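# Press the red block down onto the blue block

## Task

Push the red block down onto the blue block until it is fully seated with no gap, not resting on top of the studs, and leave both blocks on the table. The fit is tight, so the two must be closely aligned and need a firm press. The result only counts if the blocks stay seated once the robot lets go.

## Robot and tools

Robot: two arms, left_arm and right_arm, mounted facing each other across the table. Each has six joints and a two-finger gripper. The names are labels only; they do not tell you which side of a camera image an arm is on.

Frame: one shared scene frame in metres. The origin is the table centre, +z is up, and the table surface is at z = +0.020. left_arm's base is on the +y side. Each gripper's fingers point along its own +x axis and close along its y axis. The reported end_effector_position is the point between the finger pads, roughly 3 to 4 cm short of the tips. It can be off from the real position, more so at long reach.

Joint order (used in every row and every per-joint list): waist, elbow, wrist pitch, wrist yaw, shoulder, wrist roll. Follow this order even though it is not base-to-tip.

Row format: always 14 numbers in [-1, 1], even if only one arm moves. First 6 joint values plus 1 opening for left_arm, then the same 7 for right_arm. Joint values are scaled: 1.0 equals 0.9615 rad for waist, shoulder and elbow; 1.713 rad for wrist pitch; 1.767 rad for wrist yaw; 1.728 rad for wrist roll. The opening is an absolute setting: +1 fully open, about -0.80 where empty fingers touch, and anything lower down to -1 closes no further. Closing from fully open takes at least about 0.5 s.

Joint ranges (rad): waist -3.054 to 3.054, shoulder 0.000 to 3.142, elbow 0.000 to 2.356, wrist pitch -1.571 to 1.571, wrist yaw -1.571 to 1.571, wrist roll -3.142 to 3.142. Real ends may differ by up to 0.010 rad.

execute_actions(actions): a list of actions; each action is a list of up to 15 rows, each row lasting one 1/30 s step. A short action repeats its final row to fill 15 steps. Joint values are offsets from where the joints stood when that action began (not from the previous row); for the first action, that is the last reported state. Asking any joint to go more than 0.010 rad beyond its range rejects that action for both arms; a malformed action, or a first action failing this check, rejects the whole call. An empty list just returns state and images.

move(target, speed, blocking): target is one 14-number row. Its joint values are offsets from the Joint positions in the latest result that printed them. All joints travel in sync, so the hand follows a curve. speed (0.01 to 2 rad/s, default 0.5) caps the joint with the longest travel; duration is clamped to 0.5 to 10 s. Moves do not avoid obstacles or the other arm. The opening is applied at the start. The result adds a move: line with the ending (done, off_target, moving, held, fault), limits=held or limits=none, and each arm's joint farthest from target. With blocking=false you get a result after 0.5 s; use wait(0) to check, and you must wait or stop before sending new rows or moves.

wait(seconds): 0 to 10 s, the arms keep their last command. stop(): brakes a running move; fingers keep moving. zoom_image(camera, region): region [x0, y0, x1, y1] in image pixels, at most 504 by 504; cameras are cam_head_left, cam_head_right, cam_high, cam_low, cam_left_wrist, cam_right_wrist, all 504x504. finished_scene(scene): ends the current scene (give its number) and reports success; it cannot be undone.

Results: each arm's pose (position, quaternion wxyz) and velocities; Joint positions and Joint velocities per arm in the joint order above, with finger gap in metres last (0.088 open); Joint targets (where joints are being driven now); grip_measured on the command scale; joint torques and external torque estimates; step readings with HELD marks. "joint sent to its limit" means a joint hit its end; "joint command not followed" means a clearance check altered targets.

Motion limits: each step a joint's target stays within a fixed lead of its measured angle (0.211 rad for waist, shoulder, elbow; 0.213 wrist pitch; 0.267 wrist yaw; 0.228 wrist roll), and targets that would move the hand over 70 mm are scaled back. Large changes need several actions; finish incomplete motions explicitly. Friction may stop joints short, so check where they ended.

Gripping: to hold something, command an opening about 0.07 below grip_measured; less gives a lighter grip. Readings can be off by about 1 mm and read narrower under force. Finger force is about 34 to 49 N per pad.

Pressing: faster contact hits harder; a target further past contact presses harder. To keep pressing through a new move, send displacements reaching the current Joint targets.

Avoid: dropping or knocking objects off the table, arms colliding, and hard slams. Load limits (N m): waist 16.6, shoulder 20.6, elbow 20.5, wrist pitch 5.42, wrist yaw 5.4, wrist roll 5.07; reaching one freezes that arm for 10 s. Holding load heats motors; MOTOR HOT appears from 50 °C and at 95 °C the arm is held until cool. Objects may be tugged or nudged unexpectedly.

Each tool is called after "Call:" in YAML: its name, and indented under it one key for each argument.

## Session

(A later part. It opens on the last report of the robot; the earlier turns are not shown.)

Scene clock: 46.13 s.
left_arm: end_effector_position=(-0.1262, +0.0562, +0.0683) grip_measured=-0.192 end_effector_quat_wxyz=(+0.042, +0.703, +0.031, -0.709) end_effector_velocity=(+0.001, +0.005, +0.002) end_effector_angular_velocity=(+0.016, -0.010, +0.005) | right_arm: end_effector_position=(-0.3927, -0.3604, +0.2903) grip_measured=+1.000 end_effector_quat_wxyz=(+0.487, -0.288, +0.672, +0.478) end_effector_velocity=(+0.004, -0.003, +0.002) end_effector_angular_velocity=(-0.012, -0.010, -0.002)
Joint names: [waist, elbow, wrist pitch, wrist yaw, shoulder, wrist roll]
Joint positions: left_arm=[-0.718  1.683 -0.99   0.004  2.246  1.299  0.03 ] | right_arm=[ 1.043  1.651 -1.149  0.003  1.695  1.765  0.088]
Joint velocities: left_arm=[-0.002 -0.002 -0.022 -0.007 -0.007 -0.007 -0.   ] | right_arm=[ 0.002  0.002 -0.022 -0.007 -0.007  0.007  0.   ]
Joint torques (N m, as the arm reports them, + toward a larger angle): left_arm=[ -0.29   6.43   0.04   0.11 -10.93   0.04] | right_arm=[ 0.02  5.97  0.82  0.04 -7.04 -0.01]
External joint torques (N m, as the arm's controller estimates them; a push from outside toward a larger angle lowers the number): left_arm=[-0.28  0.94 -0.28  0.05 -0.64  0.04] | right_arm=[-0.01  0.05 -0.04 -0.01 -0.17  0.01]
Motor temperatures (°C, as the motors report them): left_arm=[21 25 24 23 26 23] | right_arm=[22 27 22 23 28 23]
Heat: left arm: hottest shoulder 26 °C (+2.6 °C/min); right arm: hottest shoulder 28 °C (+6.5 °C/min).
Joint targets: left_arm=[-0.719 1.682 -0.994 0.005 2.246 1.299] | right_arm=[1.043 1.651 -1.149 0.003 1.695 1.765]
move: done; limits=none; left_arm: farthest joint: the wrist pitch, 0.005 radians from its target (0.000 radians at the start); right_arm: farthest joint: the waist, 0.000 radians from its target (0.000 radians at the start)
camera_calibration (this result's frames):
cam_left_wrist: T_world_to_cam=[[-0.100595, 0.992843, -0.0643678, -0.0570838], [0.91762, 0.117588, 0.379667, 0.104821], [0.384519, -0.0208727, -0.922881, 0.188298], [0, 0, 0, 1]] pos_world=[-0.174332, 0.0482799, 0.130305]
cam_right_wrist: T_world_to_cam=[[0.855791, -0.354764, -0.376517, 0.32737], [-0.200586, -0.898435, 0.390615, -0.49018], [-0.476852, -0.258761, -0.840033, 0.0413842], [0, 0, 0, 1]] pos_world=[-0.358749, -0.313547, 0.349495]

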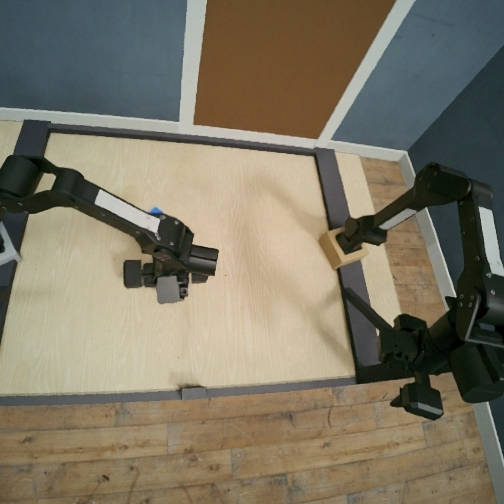

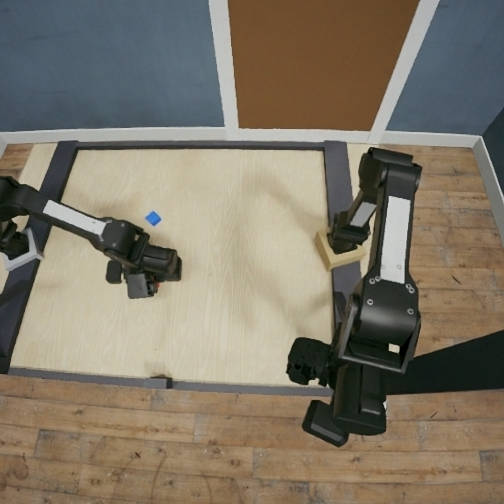

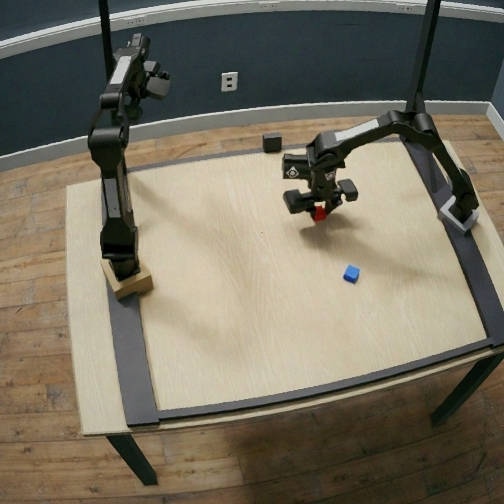

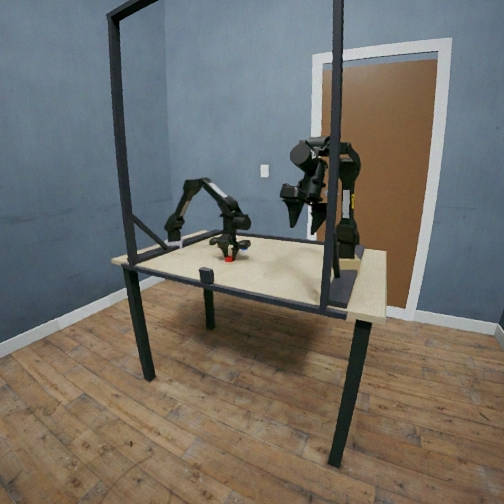

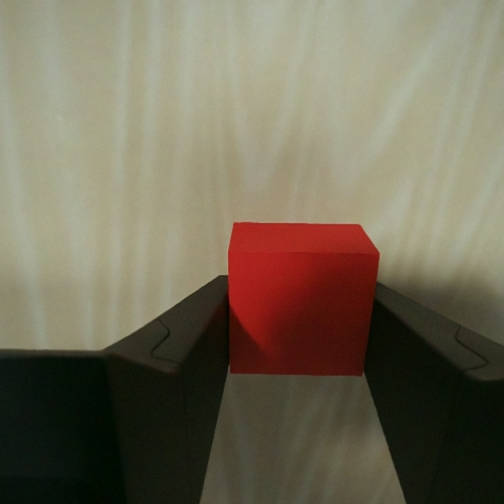

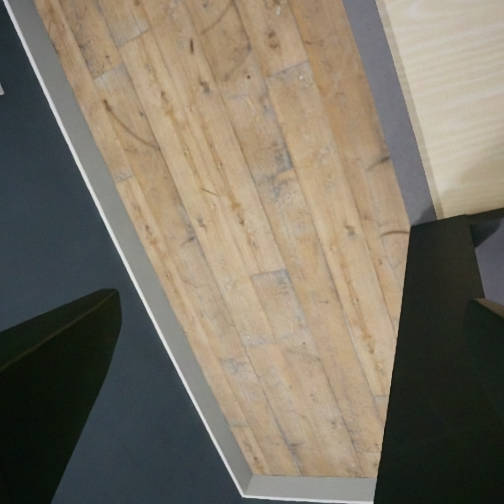

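Call:
move:
  target: [0,0.073,-0.096,0,-0.128,0,-0.27,0,0,0,0,0,0,1]

Call:
move:
  target: [0.53,0,0,0,0,-0.1,-0.27,0,0,0,0,0,0,1]
  speed: 0.7

Scene clock: 52.60 s.
left_arm: end_effector_position=(-0.1243, +0.0675, +0.1292) grip_measured=-0.192 end_effector_quat_wxyz=(+0.047, +0.702, +0.026, -0.710) end_effector_velocity=(+0.001, +0.005, +0.000) end_effector_angular_velocity=(+0.020, -0.011, -0.010) | right_arm: end_effector_position=(-0.3927, -0.3604, +0.2903) grip_measured=+1.000 end_effector_quat_wxyz=(+0.487, -0.288, +0.672, +0.478) end_effector_velocity=(+0.005, -0.003, +0.000) end_effector_angular_velocity=(-0.016, -0.014, +0.026)
Joint names: [waist, elbow, wrist pitch, wrist yaw, shoulder, wrist roll]
Joint positions: left_arm=[-0.718  1.744 -1.152  0.004  2.13   1.299  0.03 ] | right_arm=[ 1.043  1.651 -1.149  0.003  1.695  1.765  0.088]
Joint velocities: left_arm=[-0.002 -0.002 -0.022 -0.007 -0.002  0.007 -0.   ] | right_arm=[-0.002 -0.002 -0.022 -0.022 -0.007 -0.022  0.   ]
Joint torques (N m, as the arm reports them, + toward a larger angle): left_arm=[  0.07   7.84   0.16   0.05 -11.49   0.06] | right_arm=[ 0.01  5.97  0.82  0.04 -7.03 -0.01]
External joint torques (N m, as the arm's controller estimates them; a push from outside toward a larger angle lowers the number): left_arm=[ 0.08  2.13 -0.21 -0.01 -1.76  0.06] | right_arm=[-0.01  0.08 -0.03 -0.01 -0.2   0.01]
Motor temperatures (°C, as the motors report them): left_arm=[21 25 24 23 27 23] | right_arm=[22 27 22 23 28 23]
Heat: left arm: hottest shoulder 27 °C (+3.4 °C/min); right arm: hottest shoulder 28 °C (+5.7 °C/min).
Joint targets: left_arm=[-0.718 1.753 -1.155 0.004 2.123 1.299] | right_arm=[1.043 1.651 -1.149 0.003 1.695 1.765]
move: done; limits=none; left_arm: farthest joint: the elbow, 0.009 radians from its target (0.070 radians at the start); right_arm: farthest joint: the waist, 0.000 radians from its target (0.000 radians at the start)
camera_calibration (this result's frames):
cam_left_wrist: T_world_to_cam=[[-0.100763, 0.991853, -0.0779393, -0.0623368], [0.918512, 0.122844, 0.375826, 0.0788962], [0.382338, -0.033719, -0.923407, 0.244625], [0, 0, 0, 1]] pos_world=[-0.172278, 0.0603855, 0.191379]
cam_right_wrist: T_world_to_cam=[[0.855791, -0.354764, -0.376517, 0.32737], [-0.200586, -0.898435, 0.390615, -0.49018], [-0.476852, -0.258761, -0.840033, 0.0413842], [0, 0, 0, 1]] pos_world=[-0.358749, -0.313547, 0.349495]

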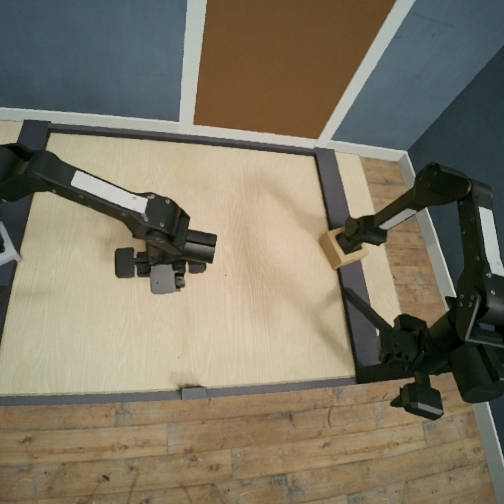

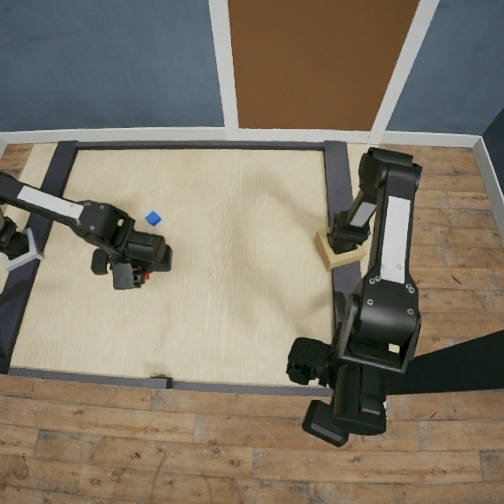

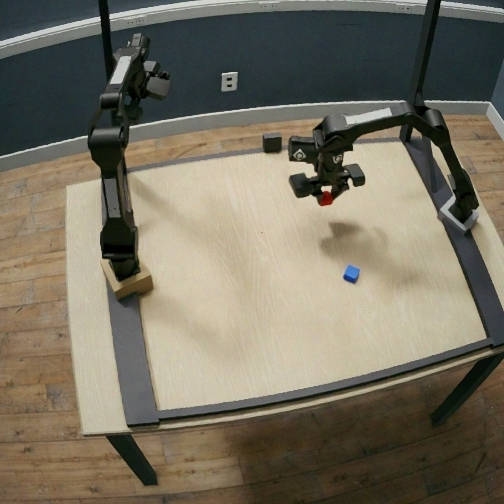

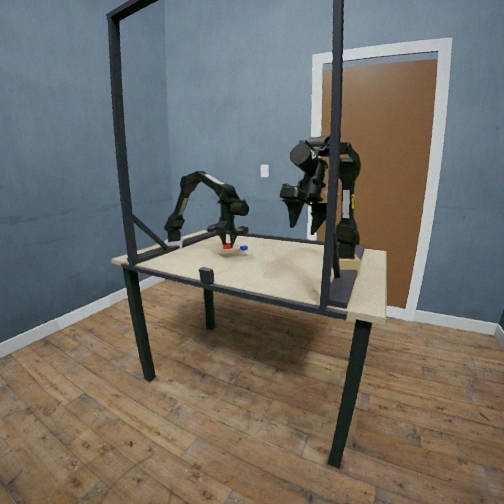

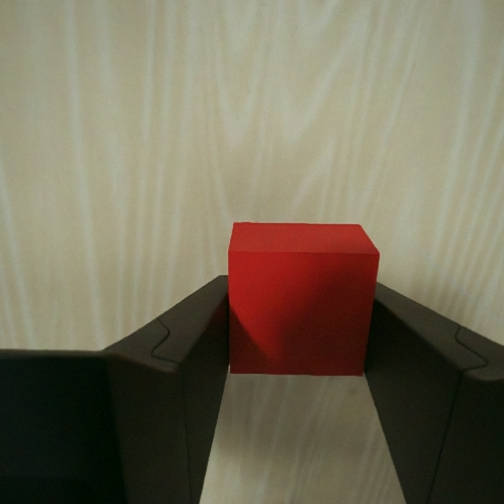

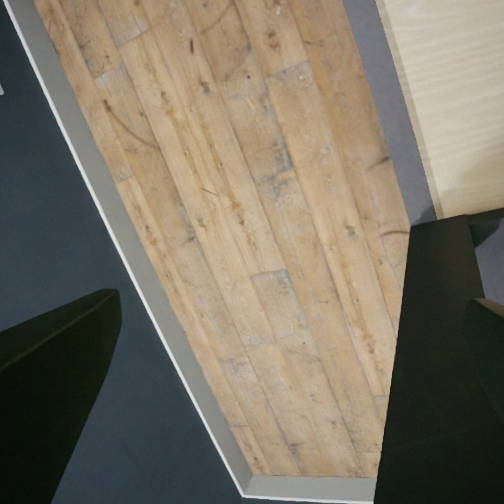

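Scene clock: 53.90 s.
left_arm: end_effector_position=(+0.0848, +0.0853, +0.1292) grip_measured=-0.192 end_effector_quat_wxyz=(+0.280, +0.652, +0.258, -0.656) end_effector_velocity=(-0.002, +0.007, +0.001) end_effector_angular_velocity=(+0.032, +0.003, -0.010) | right_arm: end_effector_position=(-0.3927, -0.3604, +0.2903) grip_measured=+1.000 end_effector_quat_wxyz=(+0.487, -0.288, +0.672, +0.478) end_effector_velocity=(+0.005, -0.001, -0.002) end_effector_angular_velocity=(-0.003, -0.022, +0.021)
Joint names: [waist, elbow, wrist pitch, wrist yaw, shoulder, wrist roll]
Joint positions: left_arm=[-0.209  1.744 -1.152  0.004  2.13   1.13   0.03 ] | right_arm=[ 1.043  1.651 -1.149  0.003  1.695  1.765  0.088]
Joint velocities: left_arm=[-0.002  0.002 -0.037 -0.007 -0.002  0.007 -0.   ] | right_arm=[-0.002 -0.002 -0.022 -0.007 -0.002 -0.022  0.   ]
Joint torques (N m, as the arm reports them, + toward a larger angle): left_arm=[ -0.06   6.84   0.39   0.02 -10.37  -0.1 ] | right_arm=[ 0.01  5.98  0.82  0.04 -7.02 -0.02]
External joint torques (N m, as the arm's controller estimates them; a push from outside toward a larger angle lowers the number): left_arm=[-0.06  1.12  0.05 -0.04 -0.55 -0.1 ] | right_arm=[ 0.01  0.15 -0.03 -0.01 -0.3   0.01]
Motor temperatures (°C, as the motors report them): left_arm=[21 25 24 23 28 23] | right_arm=[22 27 22 23 28 23]
Heat: left arm: hottest shoulder 28 °C (+4.5 °C/min); right arm: hottest shoulder 28 °C (+5.6 °C/min).
Joint targets: left_arm=[-0.209 1.744 -1.152 0.004 2.130 1.127] | right_arm=[1.043 1.651 -1.149 0.003 1.695 1.765]
move: done; limits=none; left_arm: farthest joint: the wrist roll, 0.004 radians from its target (0.173 radians at the start); right_arm: farthest joint: the waist, 0.000 radians from its target (0.000 radians at the start)
camera_calibration (this result's frames):
cam_left_wrist: T_world_to_cam=[[-0.70086, 0.709304, -0.0753862, 0.0157303], [0.640415, 0.672262, 0.371393, -0.137983], [0.31411, 0.212016, -0.92541, 0.150394], [0, 0, 0, 1]] pos_world=[0.0521512, 0.0497176, 0.191608]
cam_right_wrist: T_world_to_cam=[[0.855791, -0.354764, -0.376517, 0.32737], [-0.200586, -0.898435, 0.390615, -0.49018], [-0.476852, -0.258761, -0.840033, 0.0413842], [0, 0, 0, 1]] pos_world=[-0.358749, -0.313547, 0.349495]

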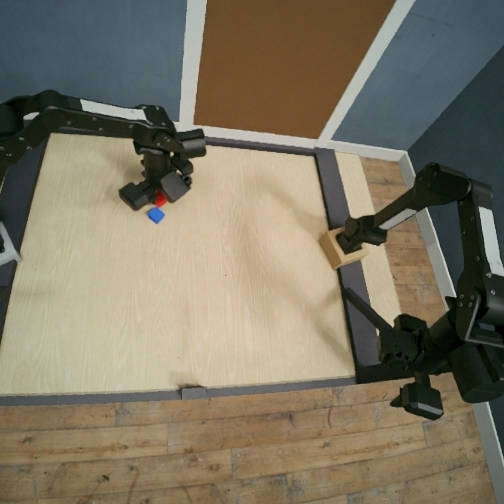

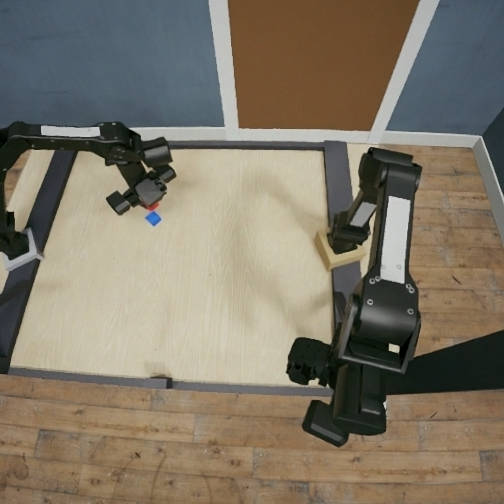

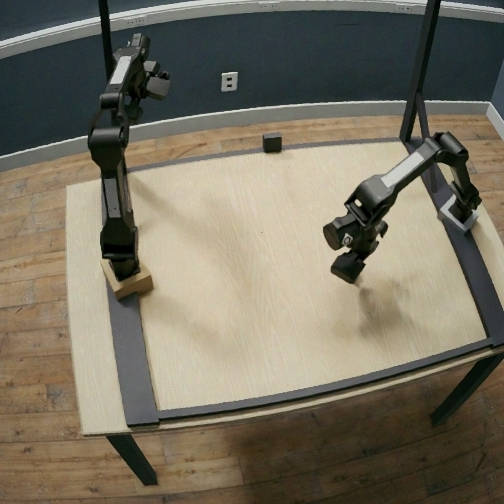

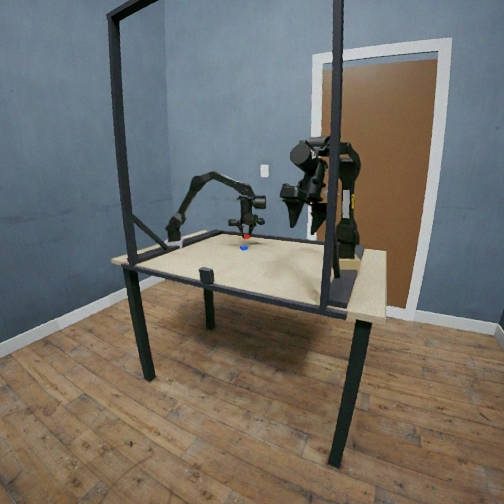

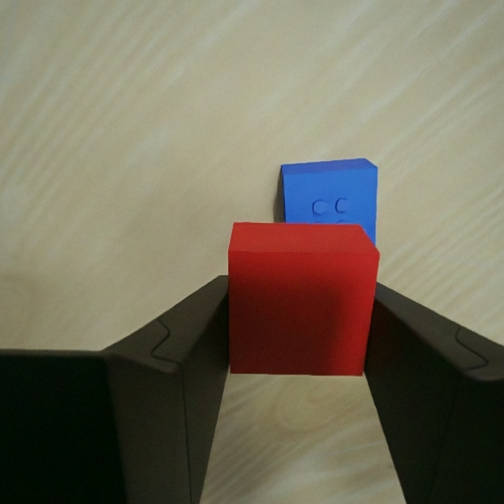

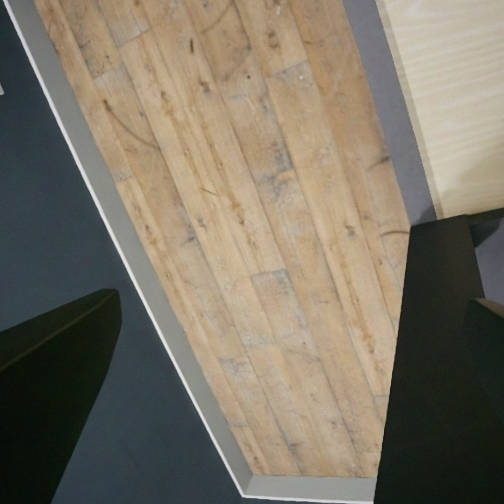

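Call:
move:
  target: [-0.033,-0.132,0.062,0,0.004,-0.074,-0.27,0,0,0,0,0,0,1]
  speed: 0.3

Scene clock: 61.67 s.
left_arm: end_effector_position=(+0.0712, +0.0891, +0.1010) grip_measured=-0.192 end_effector_quat_wxyz=(+0.308, +0.638, +0.293, -0.643) end_effector_velocity=(-0.003, +0.001, +0.000) end_effector_angular_velocity=(+0.005, +0.009, +0.005) | right_arm: end_effector_position=(-0.3927, -0.3604, +0.2903) grip_measured=+1.000 end_effector_quat_wxyz=(+0.487, -0.288, +0.672, +0.478) end_effector_velocity=(+0.006, +0.000, -0.003) end_effector_angular_velocity=(-0.015, -0.024, -0.011)
Joint names: [waist, elbow, wrist pitch, wrist yaw, shoulder, wrist roll]
Joint positions: left_arm=[-0.238  1.63  -1.049  0.004  2.13   1.006  0.03 ] | right_arm=[ 1.043  1.651 -1.149  0.003  1.695  1.765  0.088]
Joint velocities: left_arm=[-0.002 -0.002 -0.007  0.007 -0.002 -0.007 -0.   ] | right_arm=[-0.007 -0.007 -0.022 -0.007 -0.002  0.007  0.   ]
Joint torques (N m, as the arm reports them, + toward a larger angle): left_arm=[-0.3   4.82  0.58  0.03 -9.76 -0.08] | right_arm=[ 0.01  5.97  0.82  0.04 -7.03 -0.01]
External joint torques (N m, as the arm's controller estimates them; a push from outside toward a larger angle lowers the number): left_arm=[-0.28 -0.78  0.24 -0.02 -0.07 -0.08] | right_arm=[ 0.04  0.11 -0.03 -0.01 -0.25  0.  ]
Motor temperatures (°C, as the motors report them): left_arm=[21 25 24 23 29 23] | right_arm=[22 27 23 23 28 23]
Heat: left arm: hottest shoulder 29 °C (+5.1 °C/min); right arm: hottest shoulder 28 °C (+4.1 °C/min).
Joint targets: left_arm=[-0.241 1.617 -1.046 0.004 2.134 1.003] | right_arm=[1.043 1.651 -1.149 0.003 1.695 1.765]
move: off_target (left_arm); limits=none; left_arm: farthest joint: the elbow, 0.013 radians from its target (0.127 radians at the start); right_arm: farthest joint: the waist, 0.000 radians from its target (0.000 radians at the start)
camera_calibration (this result's frames):
cam_left_wrist: T_world_to_cam=[[-0.766172, 0.639409, -0.0643141, 0.0110742], [0.575607, 0.727314, 0.373752, -0.121958], [0.285757, 0.249339, -0.925296, 0.126494], [0, 0, 0, 1]] pos_world=[0.0425379, 0.0500809, 0.163339]
cam_right_wrist: T_world_to_cam=[[0.855791, -0.354764, -0.376517, 0.32737], [-0.200586, -0.898435, 0.390615, -0.49018], [-0.476852, -0.258761, -0.840033, 0.0413842], [0, 0, 0, 1]] pos_world=[-0.358749, -0.313547, 0.349495]

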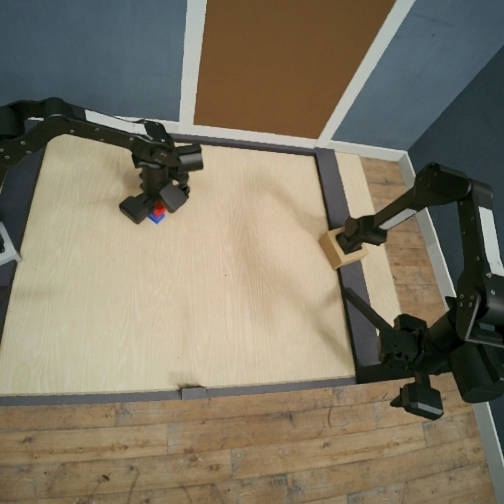

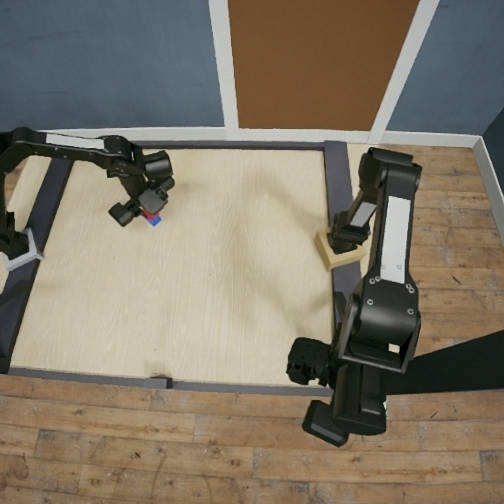

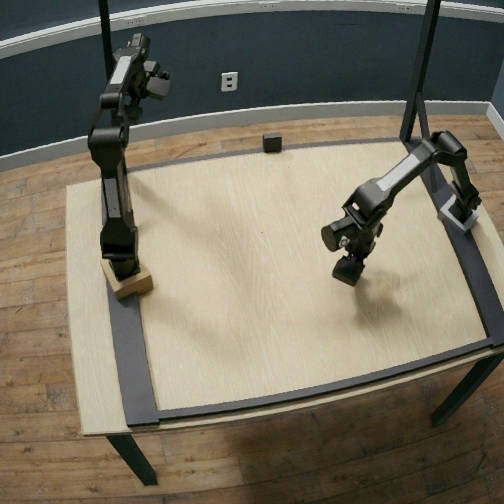

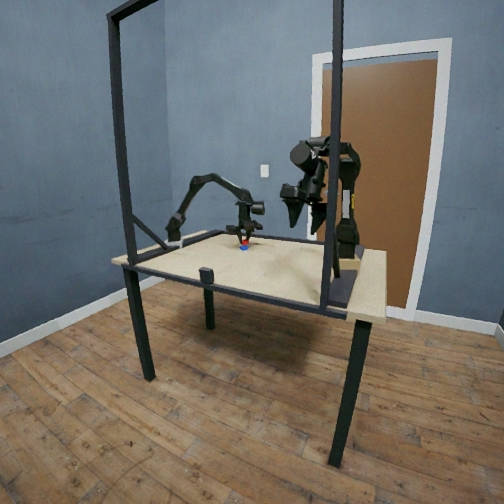

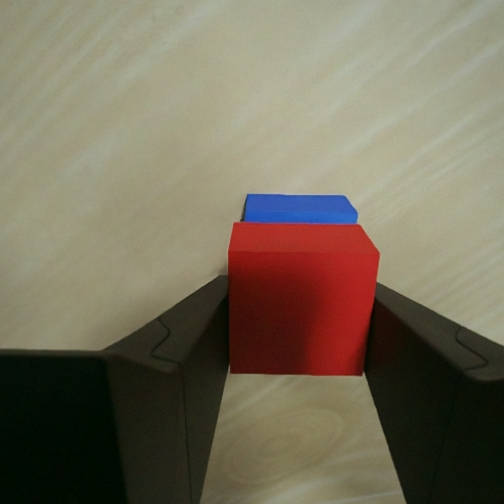

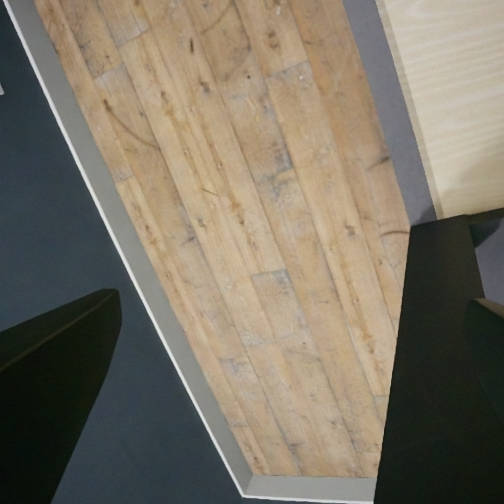

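Call:
zoom_image:
  camera: "cam_left_wrist"
  region: [210,170,400,290]

Region (210, 170, 400, 290) of cam_left_wrist's 504x504 image, scaled by 2.653, with more detail than that image has; it fills the top 318 rows of this view, and the rest is white.

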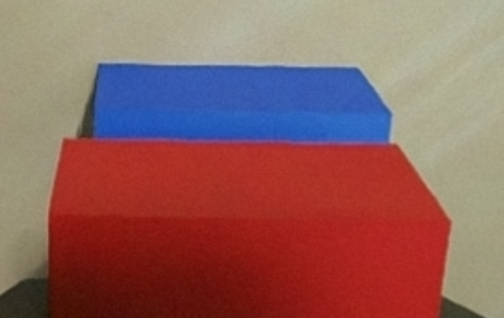

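Call:
move:
  target: [-0.003,-0.044,0.0165,0,0,0,-0.27,0,0,0,0,0,0,1]
  speed: 0.1

Call:
zoom_image:
  camera: "cam_left_wrist"
  region: [210,170,400,290]

Scene clock: 70.73 s.
left_arm: end_effector_position=(+0.0703, +0.0918, +0.0939) grip_measured=-0.192 end_effector_quat_wxyz=(+0.307, +0.638, +0.294, -0.642) end_effector_velocity=(-0.000, +0.002, +0.002) end_effector_angular_velocity=(+0.005, -0.006, +0.005) | right_arm: end_effector_position=(-0.3927, -0.3604, +0.2903) grip_measured=+1.000 end_effector_quat_wxyz=(+0.487, -0.288, +0.672, +0.478) end_effector_velocity=(+0.003, +0.002, -0.001) end_effector_angular_velocity=(+0.008, -0.009, +0.002)
Joint names: [waist, elbow, wrist pitch, wrist yaw, shoulder, wrist roll]
Joint positions: left_arm=[-0.238  1.601 -1.023  0.004  2.13   1.006  0.03 ] | right_arm=[ 1.043  1.651 -1.149  0.003  1.695  1.765  0.088]
Joint velocities: left_arm=[-0.002 -0.002 -0.007 -0.007 -0.007 -0.007 -0.   ] | right_arm=[-0.002 -0.002 -0.007  0.007 -0.002 -0.007  0.   ]
Joint torques (N m, as the arm reports them, + toward a larger angle): left_arm=[ -0.28   4.85   0.57   0.03 -10.27   0.06] | right_arm=[ 0.01  5.98  0.82  0.04 -7.03 -0.01]
External joint torques (N m, as the arm's controller estimates them; a push from outside toward a larger angle lowers the number): left_arm=[-0.28 -0.79  0.22 -0.02 -0.53  0.07] | right_arm=[ 0.04  0.13 -0.04 -0.02 -0.28  0.01]
Motor temperatures (°C, as the motors report them): left_arm=[21 25 24 23 29 23] | right_arm=[22 28 23 23 29 23]
Heat: left arm: hottest shoulder 29 °C (+5.0 °C/min); right arm: hottest shoulder 29 °C (+5.0 °C/min).
Joint targets: left_arm=[-0.241 1.588 -1.020 0.004 2.130 1.006] | right_arm=[1.043 1.651 -1.149 0.003 1.695 1.765]
move: off_target (left_arm); limits=none; left_arm: farthest joint: the elbow, 0.013 radians from its target (0.042 radians at the start); right_arm: farthest joint: the waist, 0.000 radians from its target (0.000 radians at the start)
camera_calibration (this result's frames):
cam_left_wrist: T_world_to_cam=[[-0.76649, 0.639344, -0.0610889, 0.00794214], [0.575772, 0.726174, 0.37571, -0.12084], [0.284569, 0.252804, -0.924722, 0.119167], [0, 0, 0, 1]] pos_world=[0.0417528, 0.0525474, 0.156082]
cam_right_wrist: T_world_to_cam=[[0.855791, -0.354764, -0.376517, 0.32737], [-0.200586, -0.898435, 0.390615, -0.49018], [-0.476852, -0.258761, -0.840033, 0.0413842], [0, 0, 0, 1]] pos_world=[-0.358749, -0.313547, 0.349495]

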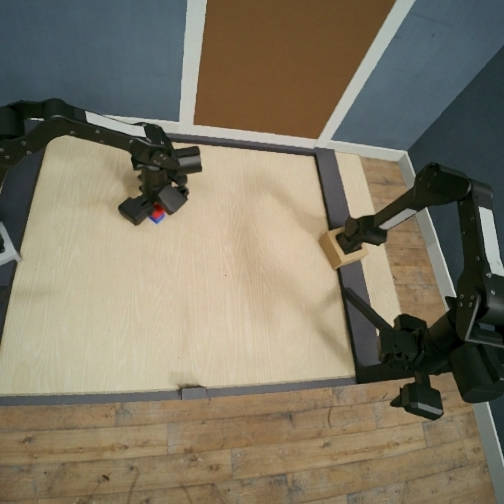

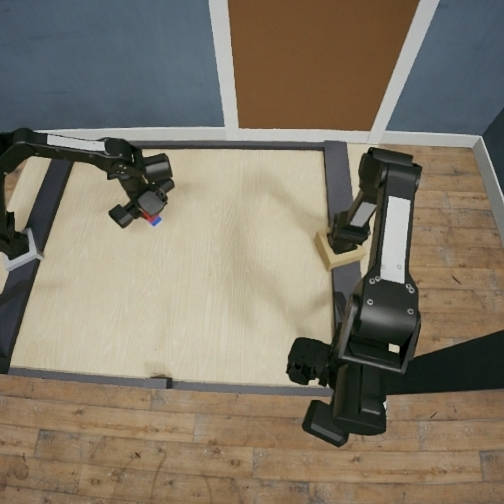

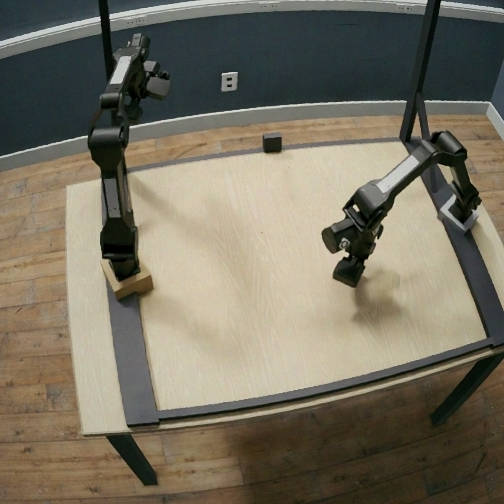

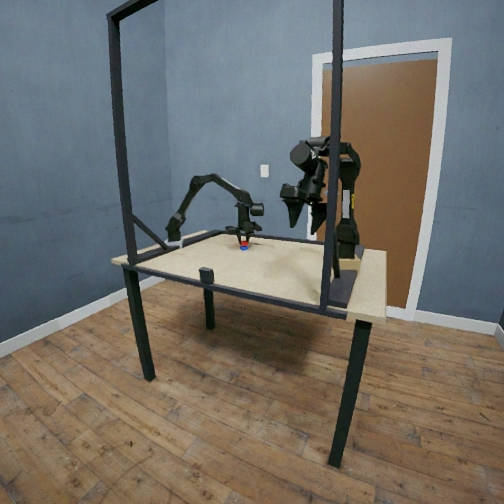

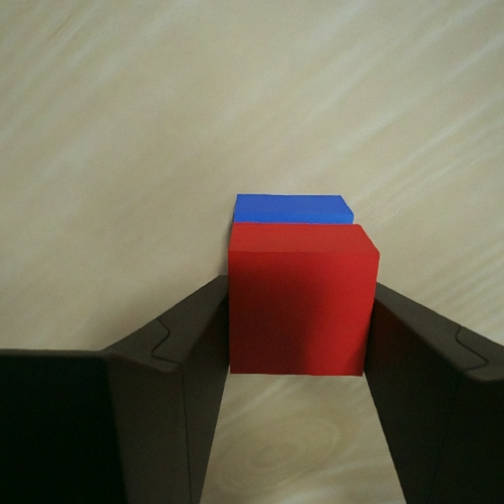

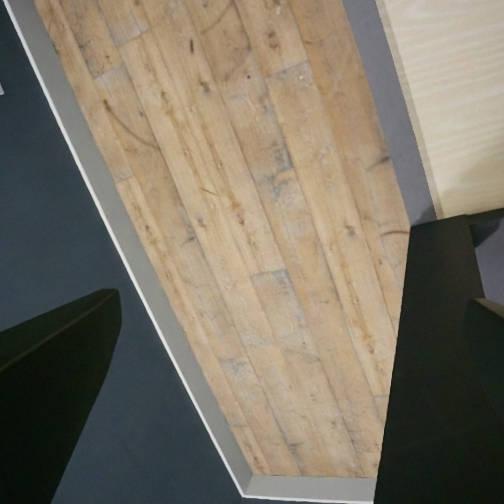

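Region (210, 170, 400, 290) of cam_left_wrist's 504x504 image, scaled by 2.653, with more detail than that image has; it fills the top 318 rows of this view, and the rest is white.

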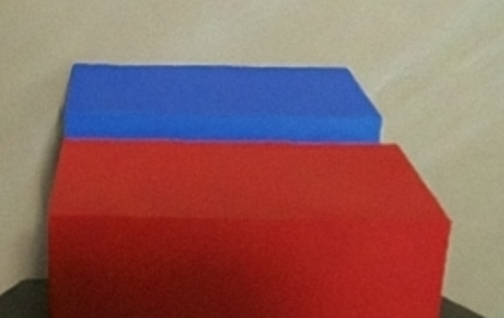

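Call:
move:
  target: [-0.003,-0.04,0.016,0,0.035,0,-0.3,0,0,0,0,0,0,1]
  speed: 0.06

Call:
zoom_image:
  camera: "cam_left_wrist"
  region: [210,170,400,290]

Scene clock: 74.87 s.
left_arm: end_effector_position=(+0.0700, +0.0922, +0.0872) grip_measured=-0.192 end_effector_quat_wxyz=(+0.306, +0.638, +0.294, -0.642) end_effector_velocity=(+0.000, -0.001, +0.000) end_effector_angular_velocity=(-0.005, -0.009, -0.010) | right_arm: end_effector_position=(-0.3927, -0.3604, +0.2903) grip_measured=+1.000 end_effector_quat_wxyz=(+0.487, -0.288, +0.672, +0.478) end_effector_velocity=(+0.002, +0.001, -0.001) end_effector_angular_velocity=(-0.006, -0.006, +0.002)
Joint names: [waist, elbow, wrist pitch, wrist yaw, shoulder, wrist roll]
Joint positions: left_arm=[-0.238  1.583 -1.     0.004  2.137  1.006  0.03 ] | right_arm=[ 1.043  1.651 -1.149  0.003  1.695  1.765  0.088]
Joint velocities: left_arm=[-0.002 -0.002  0.007 -0.007 -0.002  0.007 -0.   ] | right_arm=[-0.007 -0.002 -0.007 -0.007 -0.002 -0.007  0.   ]
Joint torques (N m, as the arm reports them, + toward a larger angle): left_arm=[-0.34  3.94  0.59  0.01 -6.97  0.07] | right_arm=[ 0.    5.98  0.82  0.04 -7.02 -0.01]
External joint torques (N m, as the arm's controller estimates them; a push from outside toward a larger angle lowers the number): left_arm=[-0.32 -1.67  0.22 -0.04  2.77  0.07] | right_arm=[ 0.03  0.1  -0.04 -0.01 -0.25  0.01]
Motor temperatures (°C, as the motors report them): left_arm=[21 25 24 23 30 23] | right_arm=[22 28 23 23 29 23]
Heat: left arm: hottest shoulder 30 °C (+6.0 °C/min); right arm: hottest shoulder 29 °C (+4.0 °C/min).
Joint targets: left_arm=[-0.241 1.563 -0.996 0.004 2.164 1.006] | right_arm=[1.043 1.651 -1.149 0.003 1.695 1.765]
move: off_target (left_arm); limits=none; left_arm: farthest joint: the shoulder, 0.027 radians from its target (0.033 radians at the start); right_arm: farthest joint: the waist, 0.000 radians from its target (0.000 radians at the start)
camera_calibration (this result's frames):
cam_left_wrist: T_world_to_cam=[[-0.766253, 0.639659, -0.0607669, 0.00701002], [0.576093, 0.725818, 0.375906, -0.118432], [0.284557, 0.253032, -0.924663, 0.11293], [0, 0, 0, 1]] pos_world=[0.0414644, 0.0529014, 0.149367]
cam_right_wrist: T_world_to_cam=[[0.855791, -0.354764, -0.376517, 0.32737], [-0.200586, -0.898435, 0.390615, -0.49018], [-0.476852, -0.258761, -0.840033, 0.0413842], [0, 0, 0, 1]] pos_world=[-0.358749, -0.313547, 0.349495]

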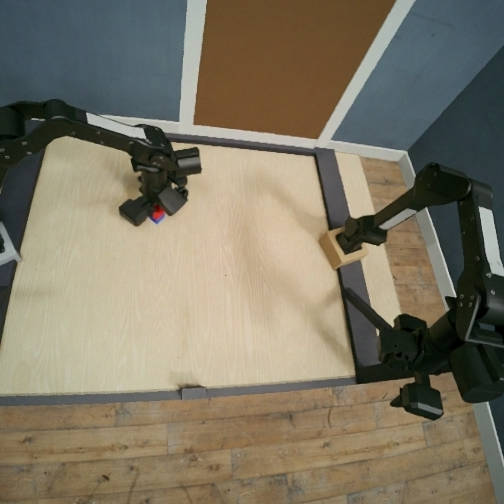

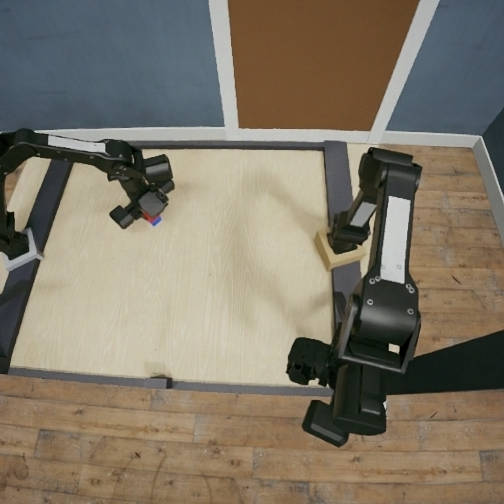

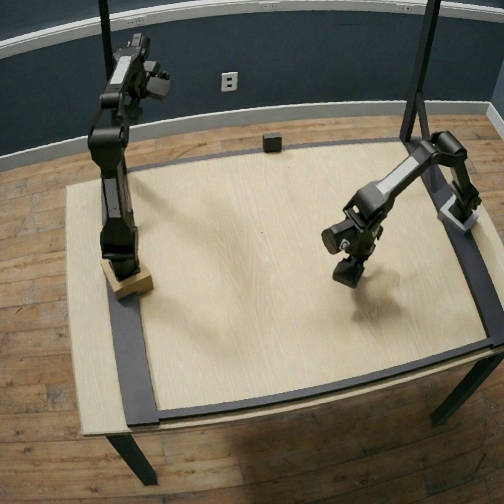

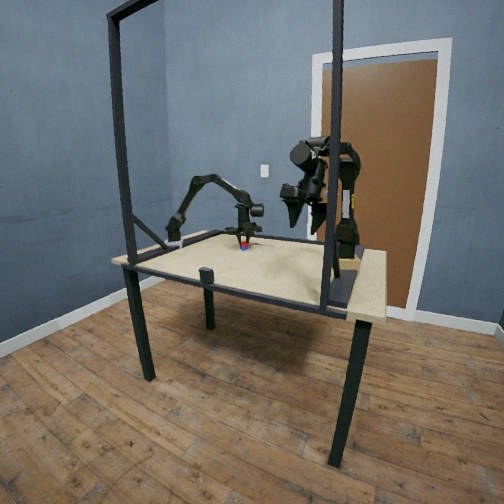

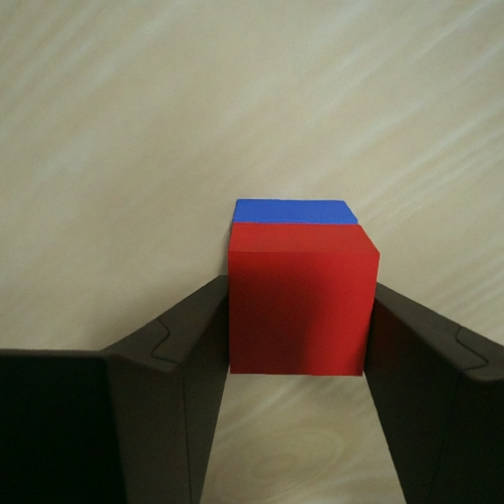

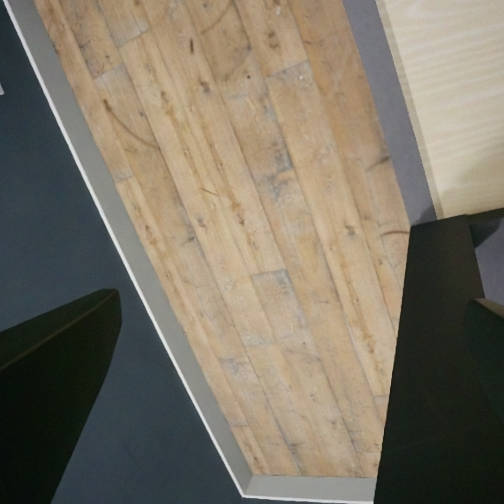

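Region (210, 170, 400, 290) of cam_left_wrist's 504x504 image, scaled by 2.653, with more detail than that image has; it fills the top 318 rows of this view, and the rest is white.

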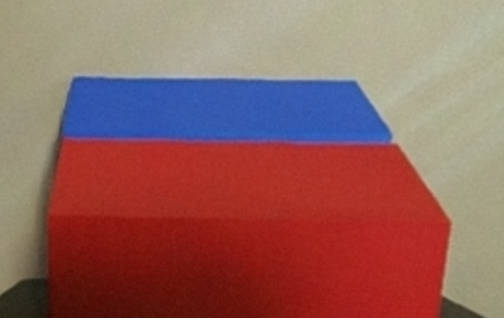

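Small gap remains; push harder.

Call:
move:
  target: [-0.003,-0.07,0.007,0,0.095,0,-0.32,0,0,0,0,0,0,1]
  speed: 0.08

Call:
zoom_image:
  camera: "cam_left_wrist"
  region: [210,170,400,290]

Scene clock: 79.67 s.
left_arm: end_effector_position=(+0.0689, +0.0955, +0.0794) grip_measured=-0.191 end_effector_quat_wxyz=(+0.301, +0.639, +0.300, -0.642) end_effector_velocity=(-0.001, +0.003, -0.001) end_effector_angular_velocity=(+0.014, -0.003, +0.005) | right_arm: end_effector_position=(-0.3927, -0.3604, +0.2903) grip_measured=+1.000 end_effector_quat_wxyz=(+0.487, -0.288, +0.672, +0.478) end_effector_velocity=(+0.002, -0.003, +0.001) end_effector_angular_velocity=(-0.005, -0.002, +0.012)
Joint names: [waist, elbow, wrist pitch, wrist yaw, shoulder, wrist roll]
Joint positions: left_arm=[-0.238  1.567 -0.99   0.004  2.147  1.006  0.03 ] | right_arm=[ 1.043  1.651 -1.149  0.003  1.695  1.765  0.088]
Joint velocities: left_arm=[-0.002 -0.007 -0.007 -0.007 -0.002 -0.007 -0.   ] | right_arm=[ 0.002 -0.002 -0.007 -0.007 -0.007 -0.007  0.   ]
Joint torques (N m, as the arm reports them, + toward a larger angle): left_arm=[-0.26  0.05  0.56  0.03 -0.39  0.  ] | right_arm=[ 0.02  5.98  0.82  0.04 -7.03 -0.01]
External joint torques (N m, as the arm's controller estimates them; a push from outside toward a larger angle lowers the number): left_arm=[-0.26 -5.41  0.24 -0.02  9.24  0.  ] | right_arm=[-0.02  0.07 -0.04 -0.01 -0.2   0.01]
Motor temperatures (°C, as the motors report them): left_arm=[21 25 24 23 29 23] | right_arm=[22 28 23 23 29 23]
Heat: left arm: hottest shoulder 29 °C (+5.1 °C/min); right arm: hottest shoulder 29 °C (+4.0 °C/min).
Joint targets: left_arm=[-0.241 1.516 -0.988 0.004 2.228 1.006] | right_arm=[1.043 1.651 -1.149 0.003 1.695 1.765]
move: off_target (left_arm); limits=none; left_arm: farthest joint: the shoulder, 0.081 radians from its target (0.091 radians at the start); right_arm: farthest joint: the waist, 0.000 radians from its target (0.000 radians at the start)
camera_calibration (this result's frames):
cam_left_wrist: T_world_to_cam=[[-0.766524, 0.640499, -0.0469137, 0.00248778], [0.578008, 0.719884, 0.384283, -0.117491], [0.279905, 0.267446, -0.922023, 0.103934], [0, 0, 0, 1]] pos_world=[0.040726, 0.0551897, 0.141096]
cam_right_wrist: T_world_to_cam=[[0.855791, -0.354764, -0.376517, 0.32737], [-0.200586, -0.898435, 0.390615, -0.49018], [-0.476852, -0.258761, -0.840033, 0.0413842], [0, 0, 0, 1]] pos_world=[-0.358749, -0.313547, 0.349495]

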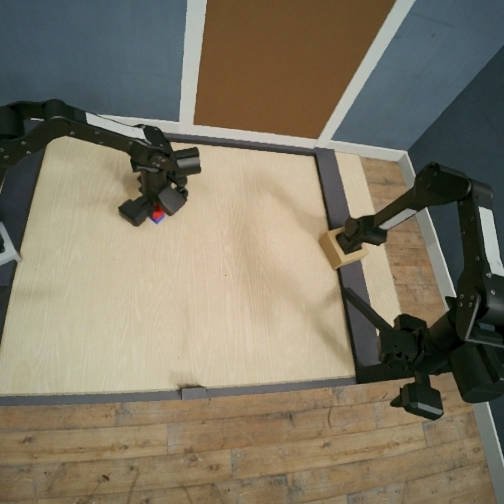

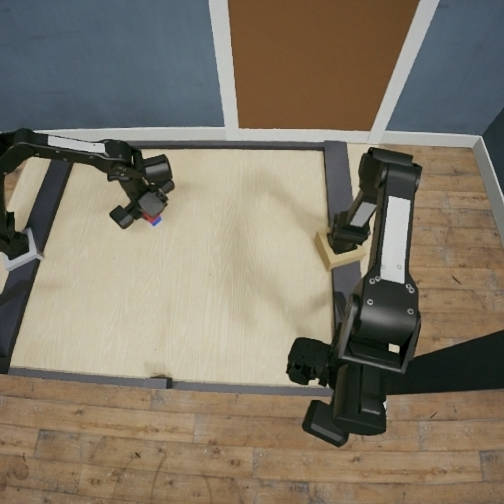

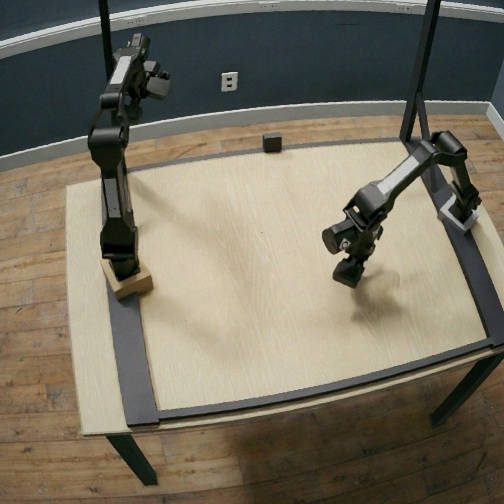

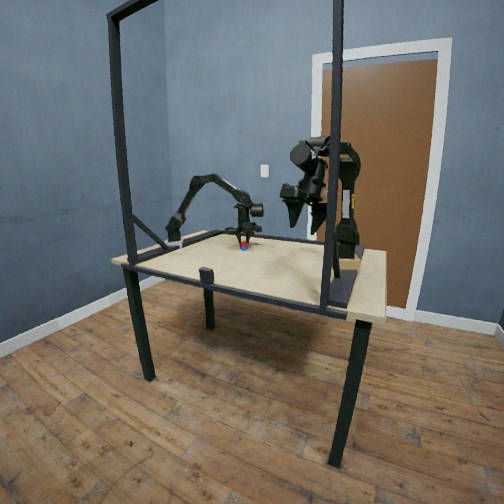

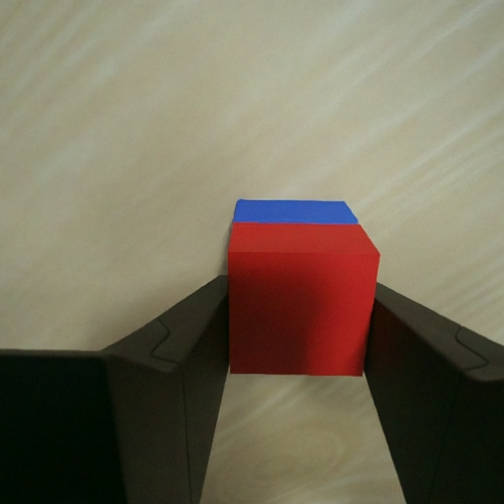

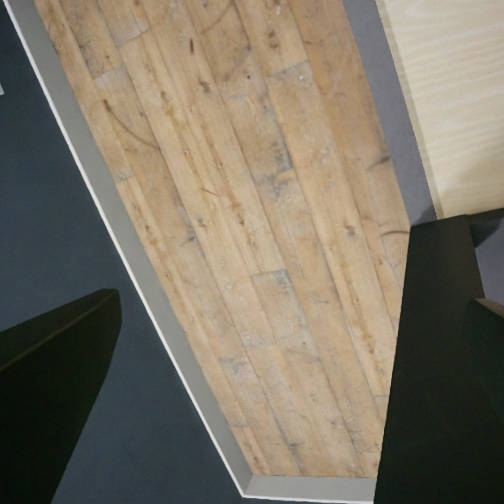

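Region (210, 170, 400, 290) of cam_left_wrist's 504x504 image, scaled by 2.653, with more detail than that image has; it fills the top 318 rows of this view, and the rest is white.

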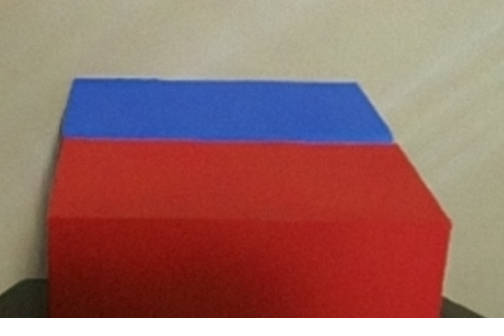

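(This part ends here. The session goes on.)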